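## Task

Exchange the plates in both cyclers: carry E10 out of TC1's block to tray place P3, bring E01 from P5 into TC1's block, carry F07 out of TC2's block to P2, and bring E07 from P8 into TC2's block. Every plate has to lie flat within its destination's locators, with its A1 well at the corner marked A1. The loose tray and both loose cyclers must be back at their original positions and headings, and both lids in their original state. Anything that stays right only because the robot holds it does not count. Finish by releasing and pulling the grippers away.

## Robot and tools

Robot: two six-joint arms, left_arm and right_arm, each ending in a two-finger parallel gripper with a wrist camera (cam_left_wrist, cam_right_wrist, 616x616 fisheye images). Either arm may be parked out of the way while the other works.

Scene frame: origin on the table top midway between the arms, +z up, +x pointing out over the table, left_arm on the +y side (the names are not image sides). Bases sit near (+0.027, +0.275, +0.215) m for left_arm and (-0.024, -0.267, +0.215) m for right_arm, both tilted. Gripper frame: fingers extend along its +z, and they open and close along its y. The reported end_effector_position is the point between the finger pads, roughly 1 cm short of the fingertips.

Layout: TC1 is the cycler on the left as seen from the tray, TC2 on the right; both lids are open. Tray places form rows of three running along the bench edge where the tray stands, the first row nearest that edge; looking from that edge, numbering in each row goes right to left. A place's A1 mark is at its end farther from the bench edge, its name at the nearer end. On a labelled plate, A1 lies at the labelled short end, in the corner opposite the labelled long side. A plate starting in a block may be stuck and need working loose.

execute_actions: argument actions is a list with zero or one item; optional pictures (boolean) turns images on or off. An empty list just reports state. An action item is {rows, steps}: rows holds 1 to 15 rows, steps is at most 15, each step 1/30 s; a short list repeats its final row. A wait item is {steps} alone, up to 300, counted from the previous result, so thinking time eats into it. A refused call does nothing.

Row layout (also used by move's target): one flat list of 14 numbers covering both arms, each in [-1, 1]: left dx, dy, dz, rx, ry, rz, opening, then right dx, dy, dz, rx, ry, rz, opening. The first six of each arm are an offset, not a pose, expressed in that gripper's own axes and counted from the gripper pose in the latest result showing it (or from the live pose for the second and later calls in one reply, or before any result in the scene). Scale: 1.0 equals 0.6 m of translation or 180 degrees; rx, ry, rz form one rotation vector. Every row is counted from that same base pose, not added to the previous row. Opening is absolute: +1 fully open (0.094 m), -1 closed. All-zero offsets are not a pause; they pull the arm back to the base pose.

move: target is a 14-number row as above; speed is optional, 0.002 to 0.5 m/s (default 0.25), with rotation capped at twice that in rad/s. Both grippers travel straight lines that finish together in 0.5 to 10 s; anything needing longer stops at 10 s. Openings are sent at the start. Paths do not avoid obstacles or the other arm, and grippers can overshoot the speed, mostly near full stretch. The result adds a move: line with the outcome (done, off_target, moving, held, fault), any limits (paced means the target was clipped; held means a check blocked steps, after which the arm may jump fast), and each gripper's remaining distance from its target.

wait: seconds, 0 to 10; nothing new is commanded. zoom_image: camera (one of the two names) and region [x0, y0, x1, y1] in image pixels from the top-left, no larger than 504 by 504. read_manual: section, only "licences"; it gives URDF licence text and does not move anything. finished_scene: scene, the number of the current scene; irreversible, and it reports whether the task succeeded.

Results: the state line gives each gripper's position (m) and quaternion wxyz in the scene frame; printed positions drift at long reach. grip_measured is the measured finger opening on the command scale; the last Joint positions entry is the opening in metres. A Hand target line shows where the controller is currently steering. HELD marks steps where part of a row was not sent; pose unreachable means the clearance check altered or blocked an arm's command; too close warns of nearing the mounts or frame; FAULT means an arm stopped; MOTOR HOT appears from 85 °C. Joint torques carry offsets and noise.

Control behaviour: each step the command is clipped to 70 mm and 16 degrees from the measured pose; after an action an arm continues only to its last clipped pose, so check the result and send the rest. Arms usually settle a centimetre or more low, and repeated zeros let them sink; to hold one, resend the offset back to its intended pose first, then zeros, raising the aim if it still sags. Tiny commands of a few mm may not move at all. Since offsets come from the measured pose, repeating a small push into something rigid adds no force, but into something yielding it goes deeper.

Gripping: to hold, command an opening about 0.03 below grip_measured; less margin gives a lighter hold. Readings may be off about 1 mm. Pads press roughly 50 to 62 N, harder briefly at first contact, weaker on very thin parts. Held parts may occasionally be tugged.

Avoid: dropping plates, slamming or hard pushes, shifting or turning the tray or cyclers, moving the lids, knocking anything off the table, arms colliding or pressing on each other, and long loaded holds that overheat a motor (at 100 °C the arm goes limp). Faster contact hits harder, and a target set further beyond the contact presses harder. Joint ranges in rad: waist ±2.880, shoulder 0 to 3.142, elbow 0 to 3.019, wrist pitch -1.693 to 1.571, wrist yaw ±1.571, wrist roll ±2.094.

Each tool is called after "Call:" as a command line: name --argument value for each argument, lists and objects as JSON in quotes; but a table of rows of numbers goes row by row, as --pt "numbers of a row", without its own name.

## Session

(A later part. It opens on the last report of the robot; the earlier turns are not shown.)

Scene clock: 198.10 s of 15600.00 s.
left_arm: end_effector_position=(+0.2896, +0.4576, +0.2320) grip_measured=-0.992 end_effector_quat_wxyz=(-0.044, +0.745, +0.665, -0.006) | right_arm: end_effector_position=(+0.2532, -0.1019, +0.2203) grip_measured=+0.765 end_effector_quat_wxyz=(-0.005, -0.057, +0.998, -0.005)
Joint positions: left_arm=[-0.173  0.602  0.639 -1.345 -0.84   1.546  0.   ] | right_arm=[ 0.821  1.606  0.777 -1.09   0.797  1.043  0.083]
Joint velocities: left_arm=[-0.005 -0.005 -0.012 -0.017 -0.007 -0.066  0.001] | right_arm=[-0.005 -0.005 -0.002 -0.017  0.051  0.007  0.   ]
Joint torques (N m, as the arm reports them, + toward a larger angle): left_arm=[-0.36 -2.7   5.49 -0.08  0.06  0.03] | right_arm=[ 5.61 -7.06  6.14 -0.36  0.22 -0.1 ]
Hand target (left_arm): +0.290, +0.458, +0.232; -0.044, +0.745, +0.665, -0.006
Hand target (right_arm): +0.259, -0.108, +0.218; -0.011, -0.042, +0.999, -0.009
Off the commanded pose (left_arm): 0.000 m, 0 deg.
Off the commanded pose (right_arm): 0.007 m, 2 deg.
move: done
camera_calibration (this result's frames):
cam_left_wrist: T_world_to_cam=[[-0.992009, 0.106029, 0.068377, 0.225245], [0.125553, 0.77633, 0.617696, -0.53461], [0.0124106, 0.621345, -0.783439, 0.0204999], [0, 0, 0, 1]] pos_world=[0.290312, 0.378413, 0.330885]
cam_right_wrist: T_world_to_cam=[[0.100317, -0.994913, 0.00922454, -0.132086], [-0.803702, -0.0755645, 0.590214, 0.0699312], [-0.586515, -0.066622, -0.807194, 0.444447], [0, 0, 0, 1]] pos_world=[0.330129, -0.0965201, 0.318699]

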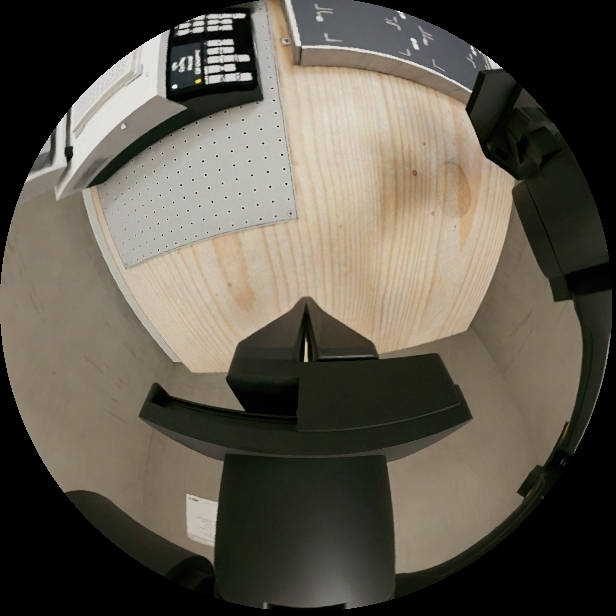

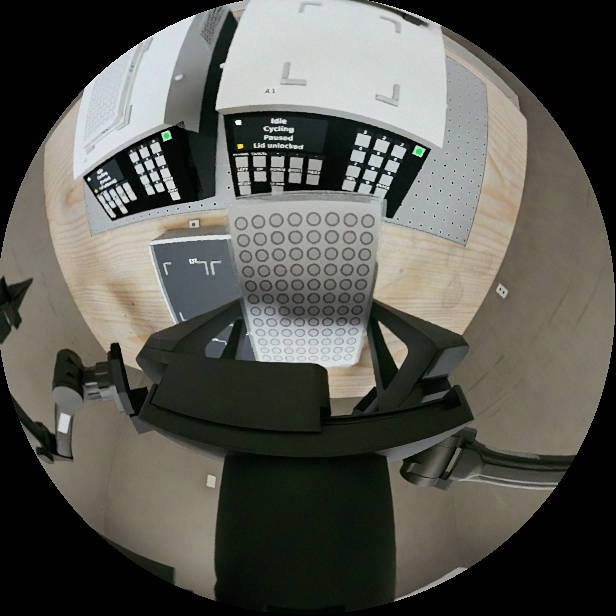

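Call:
move --target '[0,0,0,0,0,0,-1, -0.375,-0.066,-0.01,0,0,0.04,0.45]' --speed 0.2

Scene clock: 200.53 s of 15600.00 s.
left_arm: end_effector_position=(+0.2896, +0.4576, +0.2320) grip_measured=-0.992 end_effector_quat_wxyz=(-0.044, +0.745, +0.665, -0.006) | right_arm: end_effector_position=(+0.4590, -0.1162, +0.2255) grip_measured=+0.765 end_effector_quat_wxyz=(-0.005, -0.007, +1.000, -0.004)
Joint positions: left_arm=[-0.173  0.602  0.639 -1.345 -0.84   1.546  0.   ] | right_arm=[ 0.538  1.666  1.233 -1.182  0.851  0.731  0.083]
Joint velocities: left_arm=[-0.005 -0.005 -0.002 -0.012  0.022 -0.022 -0.   ] | right_arm=[-0.005  0.005  0.002 -0.007  0.007  0.037  0.   ]
Joint torques (N m, as the arm reports them, + toward a larger angle): left_arm=[-0.34 -3.01  5.45 -0.03  0.1   0.02] | right_arm=[ 8.32 -8.98  9.75 -0.25  0.2  -0.31]
Hand target (left_arm): +0.290, +0.458, +0.232; -0.044, +0.745, +0.665, -0.006
Hand target (right_arm): +0.480, -0.121, +0.224; -0.005, +0.006, +1.000, -0.004
Off the commanded pose (left_arm): 0.000 m, 0 deg.
Off the commanded pose (right_arm): 0.022 m, 2 deg.
move: off_target (right_arm)
camera_calibration (this result's frames):
cam_left_wrist: T_world_to_cam=[[-0.992009, 0.106029, 0.068377, 0.225245], [0.125553, 0.77633, 0.617696, -0.53461], [0.0124106, 0.621345, -0.783439, 0.0204999], [0, 0, 0, 1]] pos_world=[0.290312, 0.378413, 0.330885]
cam_right_wrist: T_world_to_cam=[[0.00154187, -0.999966, 0.00815015, -0.121928], [-0.807508, 0.00356238, 0.589846, 0.242247], [-0.589854, -0.00749078, -0.807475, 0.576829], [0, 0, 0, 1]] pos_world=[0.536049, -0.118466, 0.323881]

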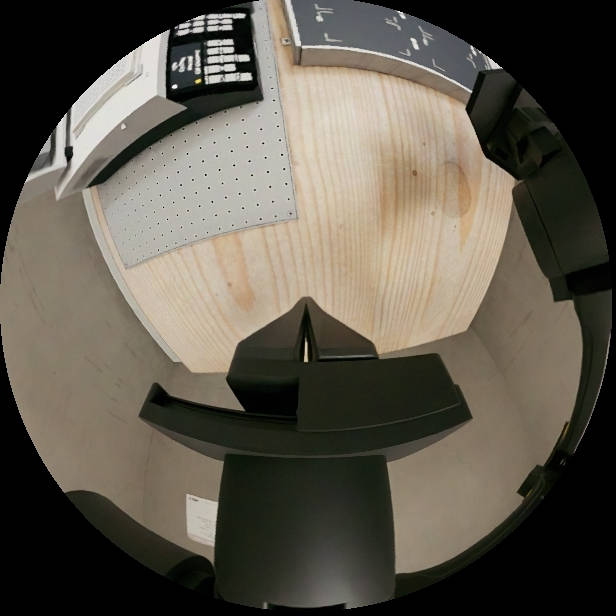

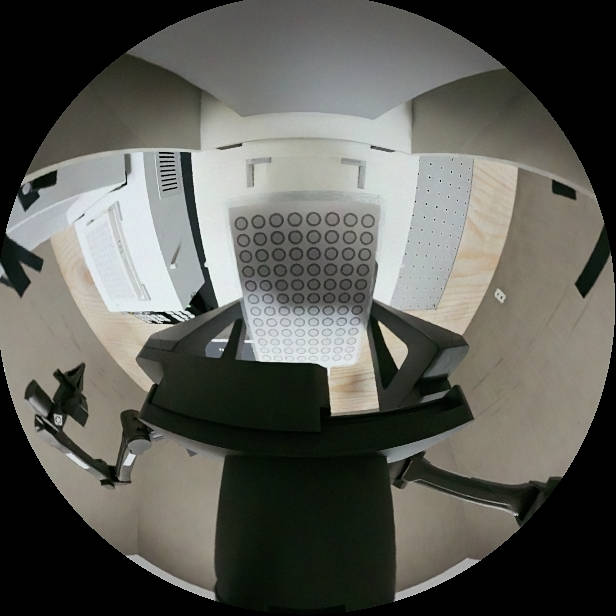

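y is aligned. Advance and descend partway.

Call:
move --target '[0,0,0,0,0,0,-1, -0.045,-0.008,0.065,0,0,0.004,0.45]' --speed 0.08

Scene clock: 202.53 s of 15600.00 s.
left_arm: end_effector_position=(+0.2896, +0.4576, +0.2320) grip_measured=-0.992 end_effector_quat_wxyz=(-0.044, +0.745, +0.665, -0.006) | right_arm: end_effector_position=(+0.4615, -0.1086, +0.2053) grip_measured=+0.765 end_effector_quat_wxyz=(-0.002, -0.013, +1.000, -0.000)
Joint positions: left_arm=[-0.173  0.602  0.639 -1.345 -0.84   1.546  0.   ] | right_arm=[ 0.512  1.688  1.216 -1.096  0.851  0.666  0.083]
Joint velocities: left_arm=[-0.005 -0.005 -0.002  0.002  0.051 -0.051  0.001] | right_arm=[-0.005 -0.005 -0.007 -0.002 -0.022 -0.051  0.   ]
Joint torques (N m, as the arm reports them, + toward a larger angle): left_arm=[-0.15 -2.69  5.41 -0.02  0.09  0.04] | right_arm=[ 5.81 -9.75  8.14  1.77  0.17 -0.7 ]
Hand target (left_arm): +0.290, +0.458, +0.232; -0.044, +0.745, +0.665, -0.006
Hand target (right_arm): +0.484, -0.123, +0.187; -0.005, -0.000, +1.000, -0.005
Off the commanded pose (left_arm): 0.000 m, 0 deg.
Off the commanded pose (right_arm): 0.033 m, 2 deg.
move: off_target (right_arm)
camera_calibration (this result's frames):
cam_left_wrist: T_world_to_cam=[[-0.992009, 0.106029, 0.068377, 0.225245], [0.125553, 0.77633, 0.617696, -0.53461], [0.0124106, 0.621345, -0.783439, 0.0204999], [0, 0, 0, 1]] pos_world=[0.290312, 0.378413, 0.330885]
cam_right_wrist: T_world_to_cam=[[0.0139283, -0.999903, 0.000781614, -0.118368], [-0.811534, -0.0108477, 0.584205, 0.2576], [-0.58414, -0.00877127, -0.811606, 0.560161], [0, 0, 0, 1]] pos_world=[0.537912, -0.110649, 0.304231]

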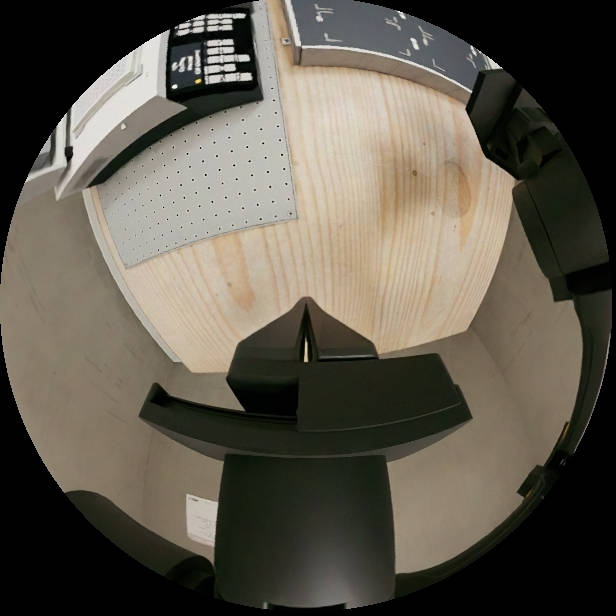

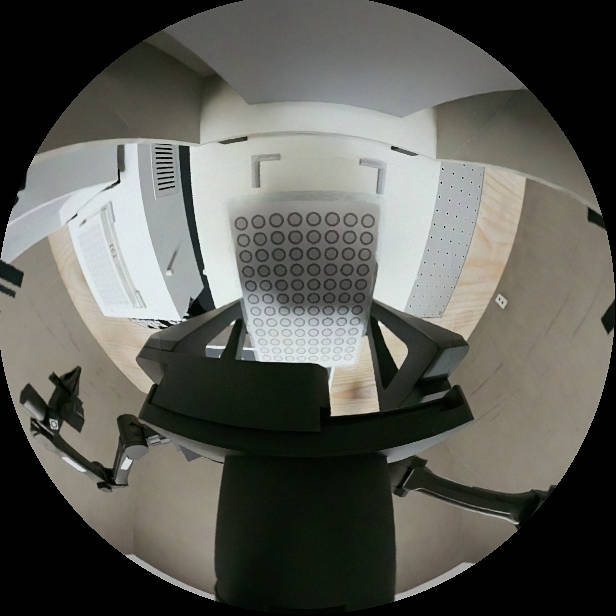

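Call:
move --target '[0,0,0,0,0,0,-1, 0.005,-0.022,0.04,0,0,0.008,0.45]' --speed 0.08

Call:
move --target '[0,0,0,0,0,0,-1, -0.035,0,-0.005,0,0,0,0.45]' --speed 0.06

Scene clock: 204.47 s of 15600.00 s.
left_arm: end_effector_position=(+0.2896, +0.4576, +0.2320) grip_measured=-0.992 end_effector_quat_wxyz=(-0.044, +0.745, +0.665, -0.006) | right_arm: end_effector_position=(+0.4569, -0.1121, +0.1870) grip_measured=+0.765 end_effector_quat_wxyz=(+0.001, -0.008, +1.000, +0.002)
Joint positions: left_arm=[-0.173  0.602  0.639 -1.345 -0.84   1.546  0.   ] | right_arm=[ 0.483  1.681  1.169 -1.014  0.851  0.625  0.083]
Joint velocities: left_arm=[-0.005  0.005 -0.007 -0.002 -0.022  0.11  -0.001] | right_arm=[ 0.005 -0.015  0.012  0.017  0.095  0.095 -0.   ]
Joint torques (N m, as the arm reports them, + toward a larger angle): left_arm=[-0.24 -2.62  5.37 -0.09  0.06  0.01] | right_arm=[  8.59 -11.86   4.68   0.72   0.06  -0.25]
Hand target (left_arm): +0.290, +0.458, +0.232; -0.044, +0.745, +0.665, -0.006
Hand target (right_arm): +0.459, -0.122, +0.181; -0.002, -0.001, +1.000, -0.000
Off the commanded pose (left_arm): 0.000 m, 0 deg.
Off the commanded pose (right_arm): 0.011 m, 1 deg.
move: off_target (right_arm)
camera_calibration (this result's frames):
cam_left_wrist: T_world_to_cam=[[-0.992009, 0.106029, 0.068377, 0.225245], [0.125553, 0.77633, 0.617696, -0.53461], [0.0124106, 0.621345, -0.783439, 0.0204999], [0, 0, 0, 1]] pos_world=[0.290312, 0.378413, 0.330885]
cam_right_wrist: T_world_to_cam=[[0.00388722, -0.999989, -0.00254709, -0.11661], [-0.814763, -0.00464395, 0.579775, 0.2675], [-0.579781, -0.00017844, -0.814773, 0.542139], [0, 0, 0, 1]] pos_world=[0.532724, -0.11527, 0.286334]

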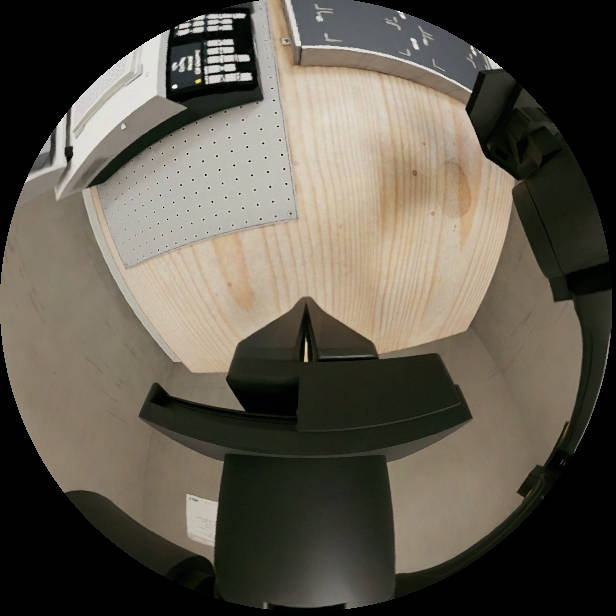

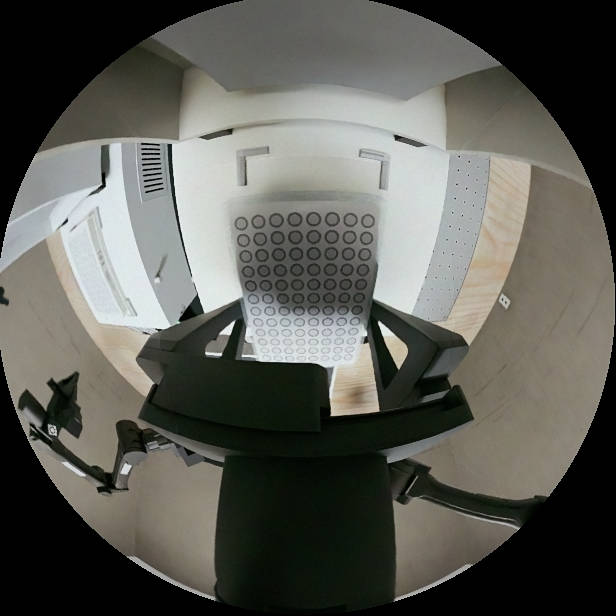

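Scene clock: 205.30 s of 15600.00 s.
left_arm: end_effector_position=(+0.2896, +0.4576, +0.2320) grip_measured=-0.992 end_effector_quat_wxyz=(-0.044, +0.745, +0.665, -0.006) | right_arm: end_effector_position=(+0.4644, -0.1124, +0.1911) grip_measured=+0.765 end_effector_quat_wxyz=(+0.002, -0.012, +1.000, +0.002)
Joint positions: left_arm=[-0.173  0.602  0.639 -1.345 -0.84   1.546  0.   ] | right_arm=[ 0.483  1.684  1.192 -1.029  0.851  0.614  0.083]
Joint velocities: left_arm=[-0.015  0.015  0.007 -0.022 -0.037  0.051  0.001] | right_arm=[-0.005  0.015 -0.007  0.012  0.022  0.007 -0.   ]
Joint torques (N m, as the arm reports them, + toward a larger angle): left_arm=[ 0.07 -2.84  5.35 -0.08  0.07 -0.02] | right_arm=[ 9.59 -9.73  8.46 -0.38  0.09 -0.25]
Hand target (left_arm): +0.290, +0.458, +0.232; -0.044, +0.745, +0.665, -0.006
Hand target (right_arm): +0.477, -0.112, +0.190; +0.001, -0.008, +1.000, +0.002
Off the commanded pose (left_arm): 0.000 m, 0 deg.
Off the commanded pose (right_arm): 0.014 m, 0 deg.
move: off_target (right_arm)
camera_calibration (this result's frames):
cam_left_wrist: T_world_to_cam=[[-0.992009, 0.106029, 0.068377, 0.225245], [0.125553, 0.77633, 0.617696, -0.53461], [0.0124106, 0.621345, -0.783439, 0.0204999], [0, 0, 0, 1]] pos_world=[0.290312, 0.378413, 0.330885]
cam_right_wrist: T_world_to_cam=[[0.0111293, -0.999929, -0.00431007, -0.119935], [-0.816123, -0.0115739, 0.577763, 0.271441], [-0.577772, -0.00291258, -0.816193, 0.548886], [0, 0, 0, 1]] pos_world=[0.539995, -0.115186, 0.290651]

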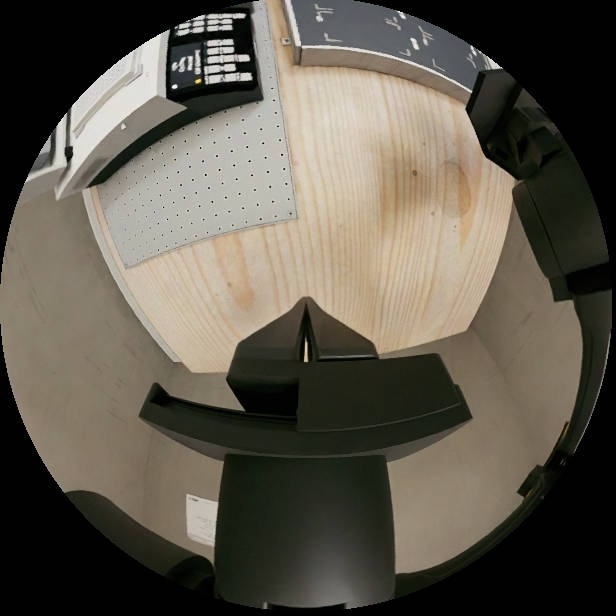

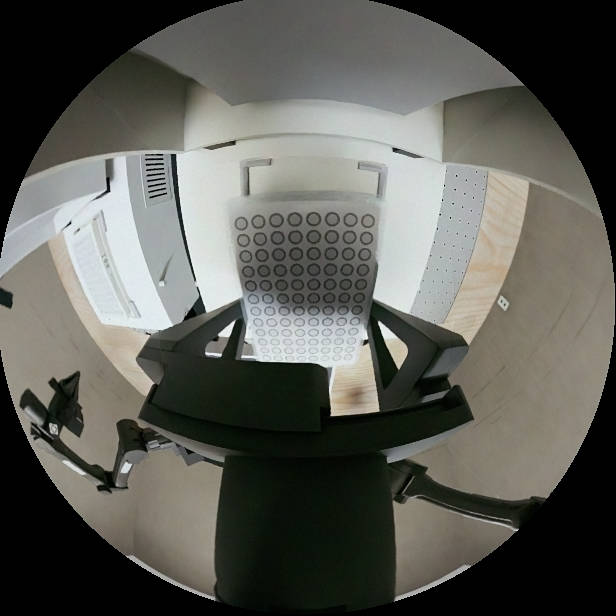

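Call:
move --target '[0,0,0,0,0,0,-1, -0.045,-0.018,0.02,0,0,0.008,0.45]' --speed 0.06

Scene clock: 207.73 s of 15600.00 s.
left_arm: end_effector_position=(+0.2896, +0.4576, +0.2320) grip_measured=-0.992 end_effector_quat_wxyz=(-0.044, +0.745, +0.665, -0.006) | right_arm: end_effector_position=(+0.4700, -0.1209, +0.1814) grip_measured=+0.765 end_effector_quat_wxyz=(-0.003, -0.019, +1.000, -0.002)
Joint positions: left_arm=[-0.173  0.602  0.639 -1.345 -0.84   1.546  0.   ] | right_arm=[ 0.453  1.684  1.196 -1.019  0.851  0.571  0.083]
Joint velocities: left_arm=[ 0.034  0.005 -0.002  0.007  0.007  0.051  0.001] | right_arm=[-0.005 -0.015 -0.012 -0.002 -0.051  0.007  0.   ]
Joint torques (N m, as the arm reports them, + toward a larger angle): left_arm=[-0.46 -2.63  5.34 -0.12  0.07  0.02] | right_arm=[ 8.56 -9.87  8.63  0.79  0.01 -0.23]
Hand target (left_arm): +0.290, +0.458, +0.232; -0.044, +0.745, +0.665, -0.006
Hand target (right_arm): +0.491, -0.124, +0.180; +0.003, +0.001, +1.000, +0.002
Off the commanded pose (left_arm): 0.000 m, 0 deg.
Off the commanded pose (right_arm): 0.022 m, 2 deg.
move: off_target (right_arm)
camera_calibration (this result's frames):
cam_left_wrist: T_world_to_cam=[[-0.992009, 0.106029, 0.068377, 0.225245], [0.125553, 0.77633, 0.617696, -0.53461], [0.0124106, 0.621345, -0.783439, 0.0204999], [0, 0, 0, 1]] pos_world=[0.290312, 0.378413, 0.330885]
cam_right_wrist: T_world_to_cam=[[0.0242994, -0.999697, 0.00399892, -0.136284], [-0.810358, -0.0173544, 0.585678, 0.276665], [-0.585431, -0.0174722, -0.810534, 0.544957], [0, 0, 0, 1]] pos_world=[0.546544, -0.121919, 0.280214]

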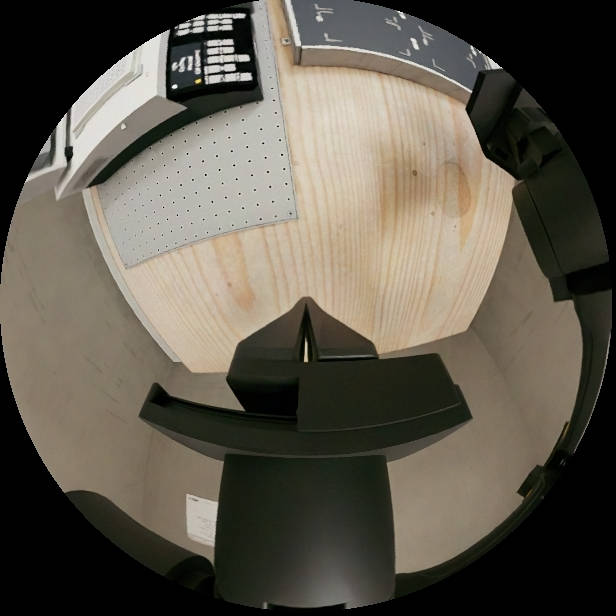

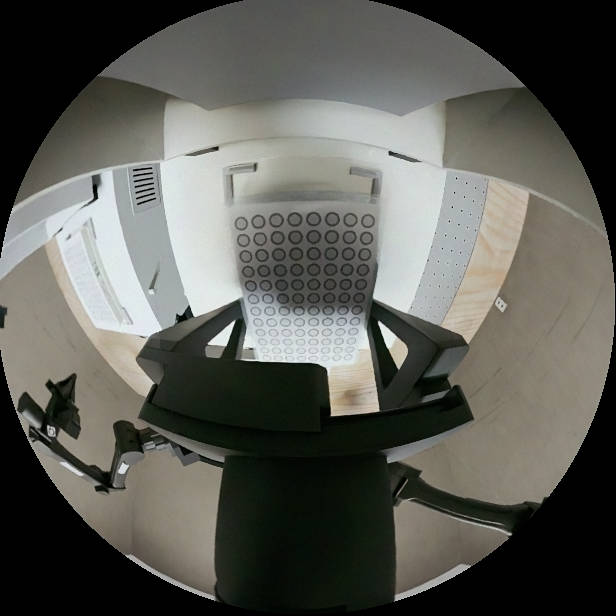

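Call:
move --target '[0,0,0,0,0,0,-1, -0.05,0.004,0.0,0,0,0.014,0.45]' --speed 0.05

Scene clock: 210.27 s of 15600.00 s.
left_arm: end_effector_position=(+0.2896, +0.4576, +0.2320) grip_measured=-0.992 end_effector_quat_wxyz=(-0.044, +0.745, +0.665, -0.006) | right_arm: end_effector_position=(+0.4679, -0.1175, +0.1780) grip_measured=+0.765 end_effector_quat_wxyz=(-0.012, -0.028, +1.000, -0.007)
Joint positions: left_arm=[-0.173  0.602  0.639 -1.345 -0.84   1.546  0.   ] | right_arm=[ 0.453  1.705  1.21  -1.043  0.85   0.576  0.083]
Joint velocities: left_arm=[-0.005  0.015  0.002  0.012  0.007 -0.007 -0.001] | right_arm=[-0.005 -0.015 -0.007 -0.002 -0.066 -0.037 -0.   ]
Joint torques (N m, as the arm reports them, + toward a larger angle): left_arm=[-0.3  -2.69  5.33 -0.05  0.1   0.  ] | right_arm=[ 9.22 -9.97 10.98 -0.03  0.07 -0.11]
Hand target (left_arm): +0.290, +0.458, +0.232; -0.044, +0.745, +0.665, -0.006
Hand target (right_arm): +0.499, -0.119, +0.182; -0.002, +0.004, +1.000, -0.001
Off the commanded pose (left_arm): 0.000 m, 0 deg.
Off the commanded pose (right_arm): 0.032 m, 4 deg.
move: off_target (right_arm)
camera_calibration (this result's frames):
cam_left_wrist: T_world_to_cam=[[-0.992009, 0.106029, 0.068377, 0.225245], [0.125553, 0.77633, 0.617696, -0.53461], [0.0124106, 0.621345, -0.783439, 0.0204999], [0, 0, 0, 1]] pos_world=[0.290312, 0.378413, 0.330885]
cam_right_wrist: T_world_to_cam=[[0.0436768, -0.998934, 0.0149546, -0.143744], [-0.799628, -0.0259811, 0.599934, 0.268493], [-0.598905, -0.0381613, -0.79991, 0.543023], [0, 0, 0, 1]] pos_world=[0.546192, -0.115893, 0.275442]

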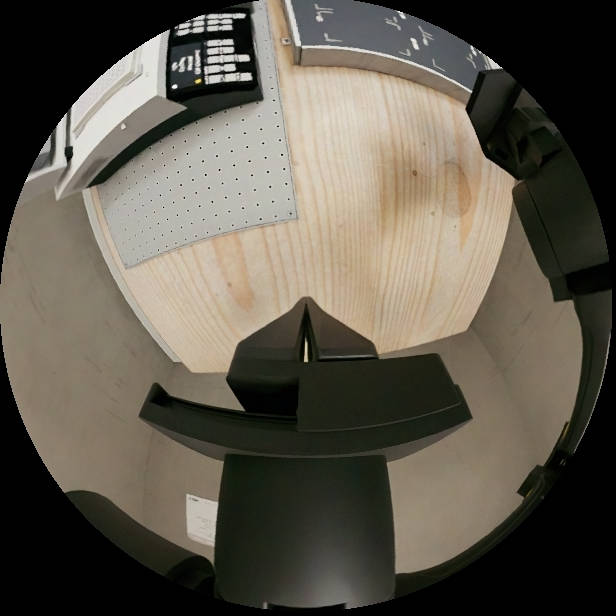

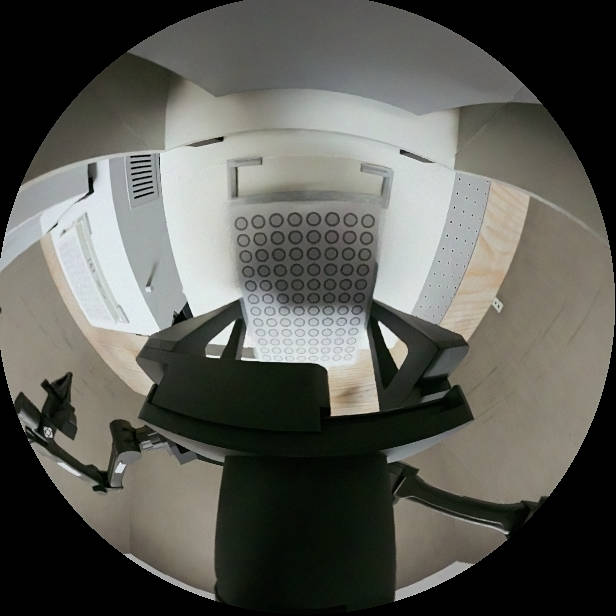

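Call:
move --target '[0,0,0,0,0,0,-1, 0.01,-0.004,0.015,0.004,0,0.018,0.45]' --speed 0.05

Call:
move --target '[0,0,0,0,0,0,-1, 0,0,0,0,0,0,1]'

Call:
move --target '[0,0,0,0,0,0,-1, 0.045,0,0.003,0,0,0,1]' --speed 0.06

Scene clock: 212.03 s of 15600.00 s.
left_arm: end_effector_position=(+0.2896, +0.4576, +0.2320) grip_measured=-0.992 end_effector_quat_wxyz=(-0.044, +0.745, +0.665, -0.006) | right_arm: end_effector_position=(+0.4644, -0.1175, +0.1750) grip_measured=+0.765 end_effector_quat_wxyz=(-0.009, -0.009, +1.000, -0.011)
Joint positions: left_arm=[-0.173  0.602  0.639 -1.345 -0.84   1.546  0.   ] | right_arm=[ 0.453  1.705  1.196 -1.029  0.858  0.615  0.083]
Joint velocities: left_arm=[ 0.005  0.005  0.002 -0.022  0.037  0.022  0.   ] | right_arm=[-0.005 -0.015 -0.002  0.007  0.051  0.022  0.001]
Joint torques (N m, as the arm reports them, + toward a larger angle): left_arm=[-0.32 -2.39  5.44 -0.16  0.1   0.  ] | right_arm=[  9.9  -10.92   4.47   0.75   0.2   -0.05]
Hand target (left_arm): +0.290, +0.458, +0.232; -0.044, +0.745, +0.665, -0.006
Hand target (right_arm): +0.462, -0.120, +0.169; -0.011, -0.000, +1.000, -0.014
Off the commanded pose (left_arm): 0.000 m, 0 deg.
Off the commanded pose (right_arm): 0.007 m, 1 deg.
move: done
camera_calibration (this result's frames):
cam_left_wrist: T_world_to_cam=[[-0.992009, 0.106029, 0.068377, 0.225245], [0.125553, 0.77633, 0.617696, -0.53461], [0.0124106, 0.621345, -0.783439, 0.0204999], [0, 0, 0, 1]] pos_world=[0.290312, 0.378413, 0.330885]
cam_right_wrist: T_world_to_cam=[[0.00491416, -0.999745, 0.0220286, -0.126792], [-0.803075, 0.00918067, 0.595807, 0.273879], [-0.595857, -0.0206185, -0.802825, 0.539663], [0, 0, 0, 1]] pos_world=[0.542131, -0.118147, 0.272869]

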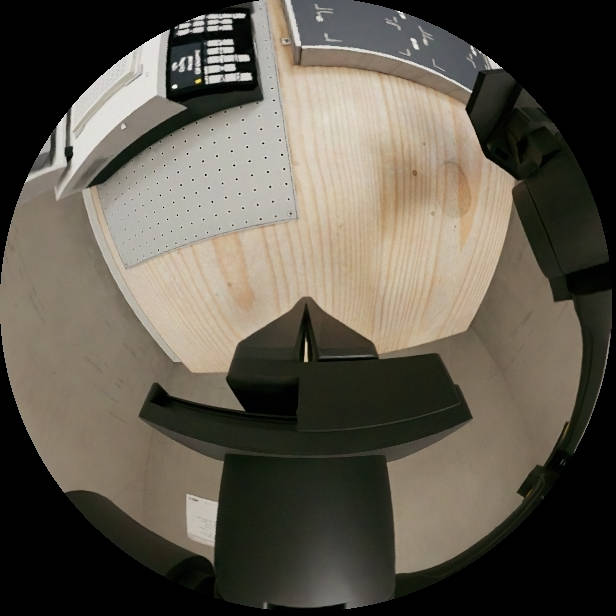

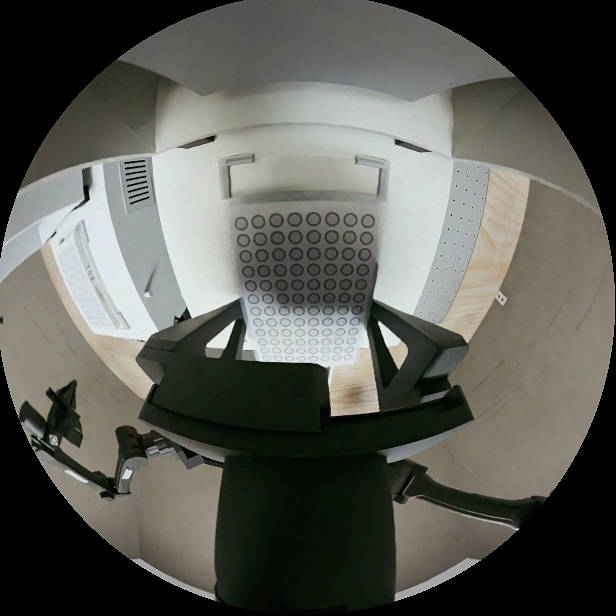

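Scene clock: 212.53 s of 15600.00 s.
left_arm: end_effector_position=(+0.2896, +0.4576, +0.2320) grip_measured=-0.992 end_effector_quat_wxyz=(-0.044, +0.745, +0.665, -0.006) | right_arm: end_effector_position=(+0.4644, -0.1175, +0.1750) grip_measured=+1.000 end_effector_quat_wxyz=(-0.009, -0.009, +1.000, -0.011)
Joint positions: left_arm=[-0.173  0.602  0.639 -1.345 -0.84   1.546  0.   ] | right_arm=[ 0.453  1.705  1.196 -1.029  0.858  0.615  0.094]
Joint velocities: left_arm=[-0.005 -0.015  0.007  0.002 -0.051 -0.007 -0.   ] | right_arm=[ 0.005 -0.005 -0.022 -0.002 -0.022 -0.022  0.   ]
Joint torques (N m, as the arm reports them, + toward a larger angle): left_arm=[-0.19 -2.38  5.42 -0.12  0.08  0.  ] | right_arm=[ 10.68 -10.87   5.27   0.12   0.11  -0.13]
Hand target (left_arm): +0.290, +0.458, +0.232; -0.044, +0.745, +0.665, -0.006
Hand target (right_arm): +0.464, -0.117, +0.175; -0.009, -0.009, +1.000, -0.011
Off the commanded pose (left_arm): 0.000 m, 0 deg.
Off the commanded pose (right_arm): 0.000 m, 0 deg.
move: done
camera_calibration (this result's frames):
cam_left_wrist: T_world_to_cam=[[-0.992009, 0.106029, 0.068377, 0.225245], [0.125553, 0.77633, 0.617696, -0.53461], [0.0124106, 0.621345, -0.783439, 0.0204999], [0, 0, 0, 1]] pos_world=[0.290312, 0.378413, 0.330885]
cam_right_wrist: T_world_to_cam=[[0.00491416, -0.999745, 0.0220286, -0.126792], [-0.803075, 0.00918067, 0.595807, 0.273879], [-0.595857, -0.0206185, -0.802825, 0.539663], [0, 0, 0, 1]] pos_world=[0.542131, -0.118147, 0.272869]

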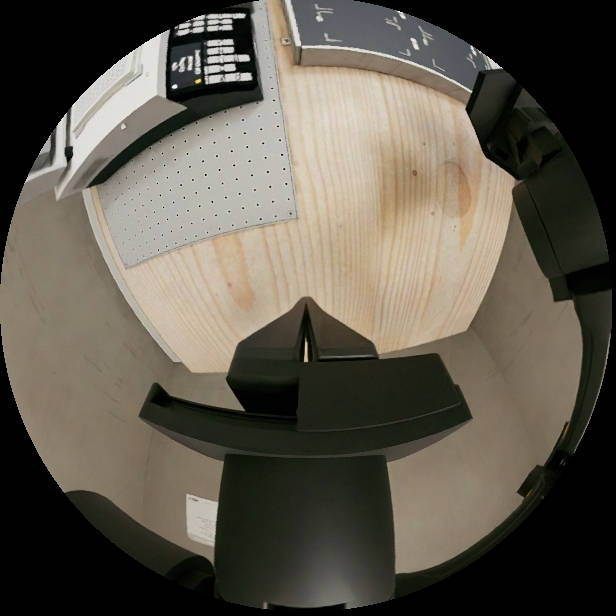

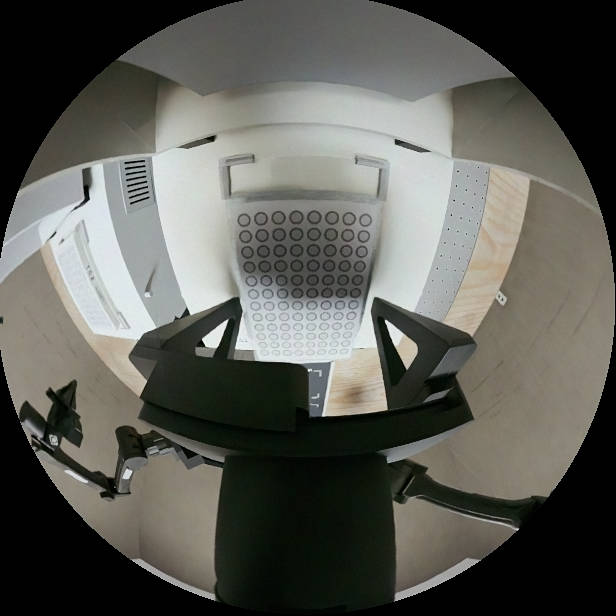

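Scene clock: 213.40 s of 15600.00 s.
left_arm: end_effector_position=(+0.2896, +0.4576, +0.2320) grip_measured=-0.992 end_effector_quat_wxyz=(-0.044, +0.745, +0.665, -0.006) | right_arm: end_effector_position=(+0.4421, -0.1234, +0.1680) grip_measured=+1.000 end_effector_quat_wxyz=(-0.014, -0.004, +1.000, -0.015)
Joint positions: left_arm=[-0.173  0.602  0.639 -1.345 -0.84   1.546  0.   ] | right_arm=[ 0.453  1.681  1.127 -1.003  0.86   0.639  0.094]
Joint velocities: left_arm=[-0.005 -0.015 -0.012 -0.002  0.051  0.037 -0.001] | right_arm=[-0.005 -0.015 -0.007 -0.002 -0.022 -0.007  0.   ]
Joint torques (N m, as the arm reports them, + toward a larger angle): left_arm=[-0.04 -2.75  5.37 -0.14  0.07  0.03] | right_arm=[ 11.67 -11.33   4.31   0.22   0.07  -0.07]
Hand target (left_arm): +0.290, +0.458, +0.232; -0.044, +0.745, +0.665, -0.006
Hand target (right_arm): +0.437, -0.118, +0.173; -0.009, -0.009, +1.000, -0.011
Off the commanded pose (left_arm): 0.000 m, 0 deg.
Off the commanded pose (right_arm): 0.009 m, 1 deg.
move: done
camera_calibration (this result's frames):
cam_left_wrist: T_world_to_cam=[[-0.992009, 0.106029, 0.068377, 0.225245], [0.125553, 0.77633, 0.617696, -0.53461], [0.0124106, 0.621345, -0.783439, 0.0204999], [0, 0, 0, 1]] pos_world=[0.290312, 0.378413, 0.330885]
cam_right_wrist: T_world_to_cam=[[-0.00475871, -0.999506, 0.0310638, -0.1297], [-0.797882, 0.0225206, 0.602392, 0.258479], [-0.602794, -0.0219187, -0.797595, 0.522686], [0, 0, 0, 1]] pos_world=[0.520691, -0.124, 0.265215]

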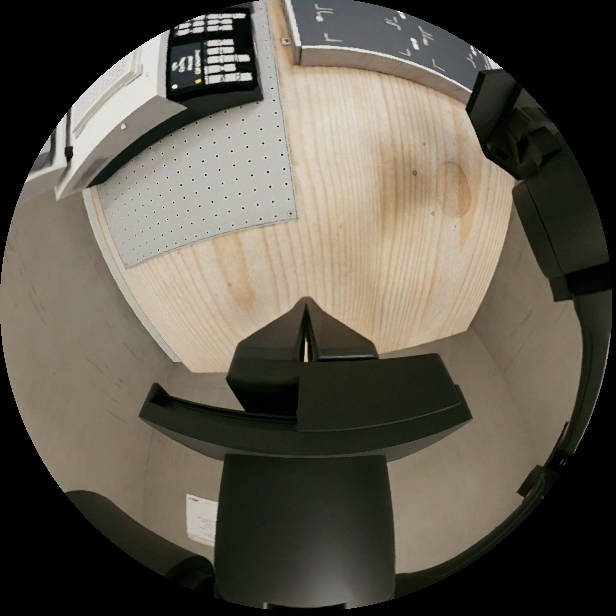

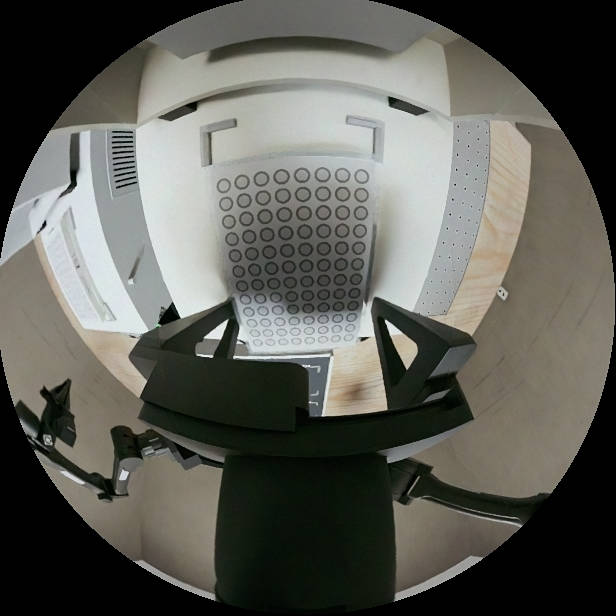

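Call:
move --target '[0,0,0,0,0,0,-1, 0,0.008,0,0,0,0,0.45]'

Call:
move --target '[0,0,0,0,0,0,-1, -0.042,0.008,-0.008,0,0,0,0.45]' --speed 0.05

Scene clock: 215.50 s of 15600.00 s.
left_arm: end_effector_position=(+0.2896, +0.4576, +0.2320) grip_measured=-0.992 end_effector_quat_wxyz=(-0.044, +0.745, +0.665, -0.006) | right_arm: end_effector_position=(+0.4420, -0.1233, +0.1680) grip_measured=+0.787 end_effector_quat_wxyz=(-0.014, -0.004, +1.000, -0.015)
Joint positions: left_arm=[-0.173  0.602  0.639 -1.345 -0.84   1.546  0.   ] | right_arm=[ 0.453  1.681  1.127 -1.003  0.859  0.638  0.084]
Joint velocities: left_arm=[ 0.005 -0.005  0.002 -0.017 -0.037  0.051  0.001] | right_arm=[-0.015 -0.005 -0.007 -0.017 -0.022 -0.022 -0.001]
Joint torques (N m, as the arm reports them, + toward a larger angle): left_arm=[ 0.01 -2.61  5.48 -0.07  0.08  0.02] | right_arm=[10.58 -9.65  5.62  0.03  0.15 -0.04]
Hand target (left_arm): +0.290, +0.458, +0.232; -0.044, +0.745, +0.665, -0.006
Hand target (right_arm): +0.442, -0.119, +0.168; -0.013, -0.004, +1.000, -0.015
Off the commanded pose (left_arm): 0.000 m, 0 deg.
Off the commanded pose (right_arm): 0.005 m, 0 deg.
move: done
camera_calibration (this result's frames):
cam_left_wrist: T_world_to_cam=[[-0.992009, 0.106029, 0.068377, 0.225245], [0.125553, 0.77633, 0.617696, -0.53461], [0.0124106, 0.621345, -0.783439, 0.0204999], [0, 0, 0, 1]] pos_world=[0.290312, 0.378413, 0.330885]
cam_right_wrist: T_world_to_cam=[[-0.00401223, -0.999529, 0.0304368, -0.129823], [-0.797608, 0.0215574, 0.602791, 0.258108], [-0.603163, -0.0218581, -0.797319, 0.522763], [0, 0, 0, 1]] pos_world=[0.520659, -0.123899, 0.265175]

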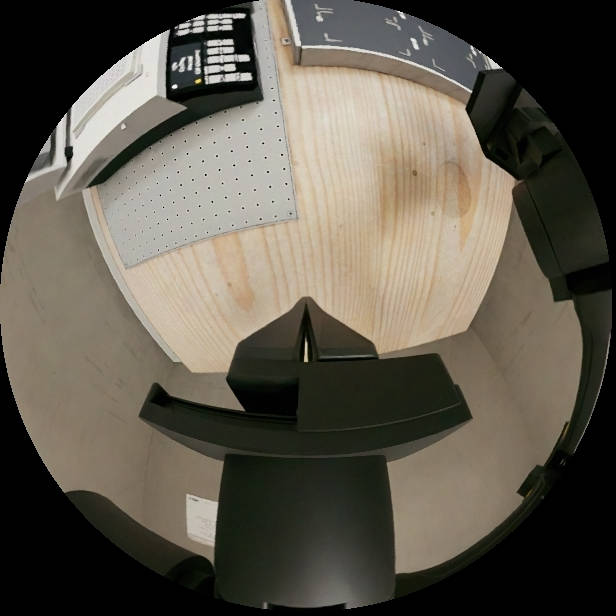

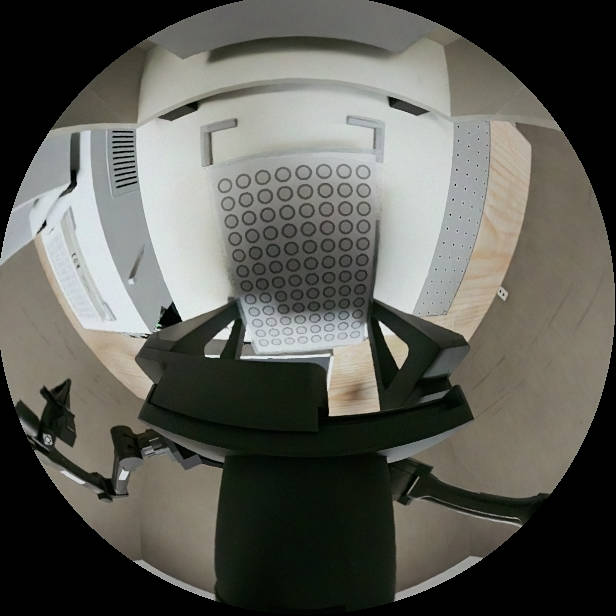

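Scene clock: 216.40 s of 15600.00 s.
left_arm: end_effector_position=(+0.2896, +0.4576, +0.2320) grip_measured=-0.992 end_effector_quat_wxyz=(-0.044, +0.745, +0.665, -0.006) | right_arm: end_effector_position=(+0.4553, -0.1212, +0.1728) grip_measured=+0.787 end_effector_quat_wxyz=(-0.013, -0.005, +1.000, -0.015)
Joint positions: left_arm=[-0.173  0.602  0.639 -1.345 -0.84   1.546  0.   ] | right_arm=[ 0.453  1.696  1.172 -1.031  0.861  0.635  0.084]
Joint velocities: left_arm=[ 0.005  0.005  0.007 -0.017 -0.007  0.022  0.   ] | right_arm=[ 0.005 -0.005 -0.017 -0.022 -0.037 -0.037 -0.001]
Joint torques (N m, as the arm reports them, + toward a larger angle): left_arm=[-0.7  -2.7   5.44 -0.08  0.1   0.03] | right_arm=[ 9.99 -9.47  8.   -0.37  0.05 -0.23]
Hand target (left_arm): +0.290, +0.458, +0.232; -0.044, +0.745, +0.665, -0.006
Hand target (right_arm): +0.467, -0.119, +0.172; -0.013, -0.004, +1.000, -0.015
Off the commanded pose (left_arm): 0.000 m, 0 deg.
Off the commanded pose (right_arm): 0.012 m, 0 deg.
move: off_target (right_arm)
camera_calibration (this result's frames):
cam_left_wrist: T_world_to_cam=[[-0.992009, 0.106029, 0.068377, 0.225245], [0.125553, 0.77633, 0.617696, -0.53461], [0.0124106, 0.621345, -0.783439, 0.0204999], [0, 0, 0, 1]] pos_world=[0.290312, 0.378413, 0.330885]
cam_right_wrist: T_world_to_cam=[[-0.00141998, -0.999505, 0.0314365, -0.129164], [-0.798666, 0.0200512, 0.60144, 0.266286], [-0.601773, -0.0242532, -0.798299, 0.533833], [0, 0, 0, 1]] pos_world=[0.533737, -0.121493, 0.270064]

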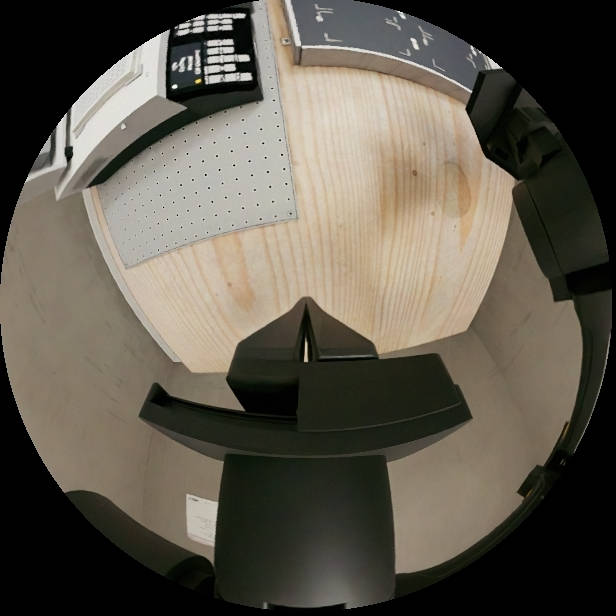

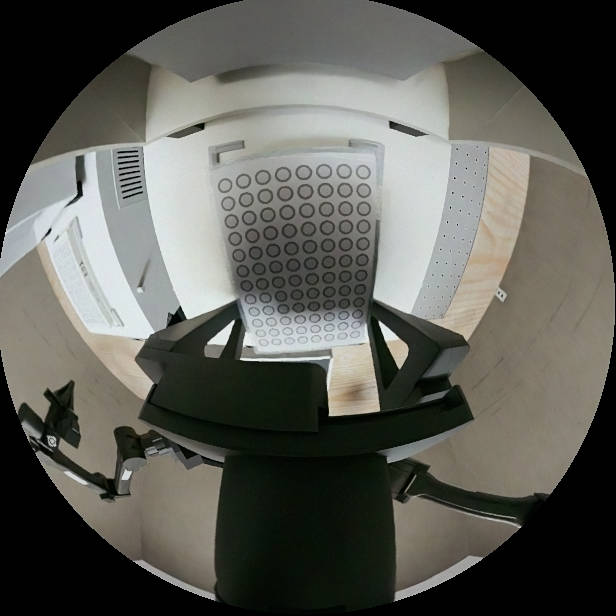

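Call:
move --target '[0,0,0,0,0,0,-1, -0.008,0.016,0.0,0,0,0.022,0.45]' --speed 0.05

Scene clock: 218.43 s of 15600.00 s.
left_arm: end_effector_position=(+0.2896, +0.4576, +0.2320) grip_measured=-0.992 end_effector_quat_wxyz=(-0.044, +0.745, +0.665, -0.006) | right_arm: end_effector_position=(+0.4523, -0.1179, +0.1690) grip_measured=+0.787 end_effector_quat_wxyz=(-0.016, +0.023, +0.999, -0.018)
Joint positions: left_arm=[-0.173  0.602  0.639 -1.345 -0.84   1.546  0.   ] | right_arm=[ 0.453  1.709  1.172 -1.031  0.861  0.701  0.084]
Joint velocities: left_arm=[-0.005 -0.005 -0.002 -0.012 -0.212  0.022  0.   ] | right_arm=[-0.005 -0.005 -0.007 -0.012  0.051 -0.022 -0.001]
Joint torques (N m, as the arm reports them, + toward a larger angle): left_arm=[-0.54 -2.91  5.44 -0.15  0.09 -0.01] | right_arm=[11.33 -9.57  7.25 -0.19  0.13 -0.02]
Hand target (left_arm): +0.290, +0.458, +0.232; -0.044, +0.745, +0.665, -0.006
Hand target (right_arm): +0.460, -0.112, +0.172; -0.012, +0.029, +0.999, -0.016
Off the commanded pose (left_arm): 0.000 m, 0 deg.
Off the commanded pose (right_arm): 0.011 m, 1 deg.
move: off_target (right_arm)
camera_calibration (this result's frames):
cam_left_wrist: T_world_to_cam=[[-0.992009, 0.106029, 0.068377, 0.225245], [0.125553, 0.77633, 0.617696, -0.53461], [0.0124106, 0.621345, -0.783439, 0.0204999], [0, 0, 0, 1]] pos_world=[0.290312, 0.378413, 0.330885]
cam_right_wrist: T_world_to_cam=[[-0.0577532, -0.997606, 0.0380408, -0.101164], [-0.79308, 0.0689902, 0.605197, 0.268734], [-0.606373, 0.00478267, -0.795166, 0.534045], [0, 0, 0, 1]] pos_world=[0.531116, -0.122016, 0.265866]

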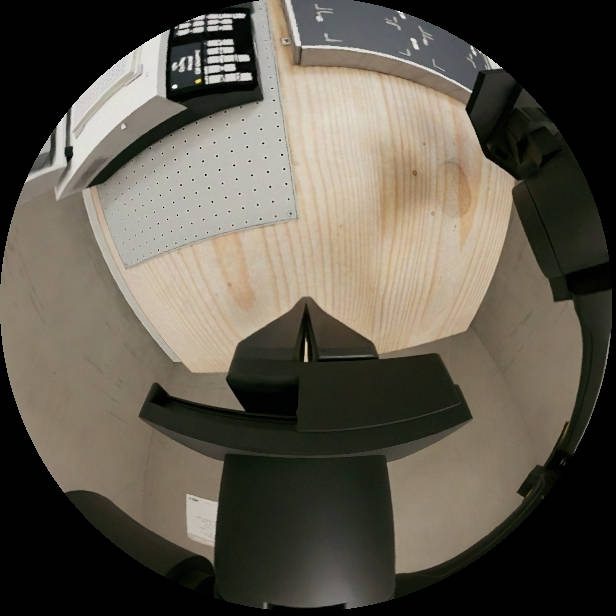

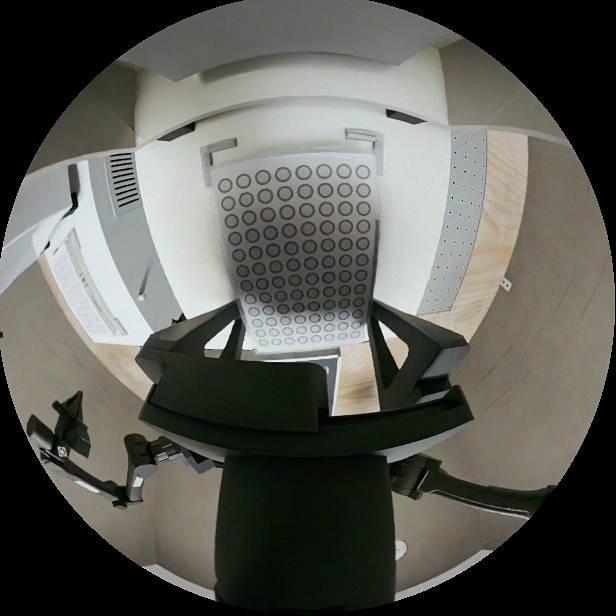

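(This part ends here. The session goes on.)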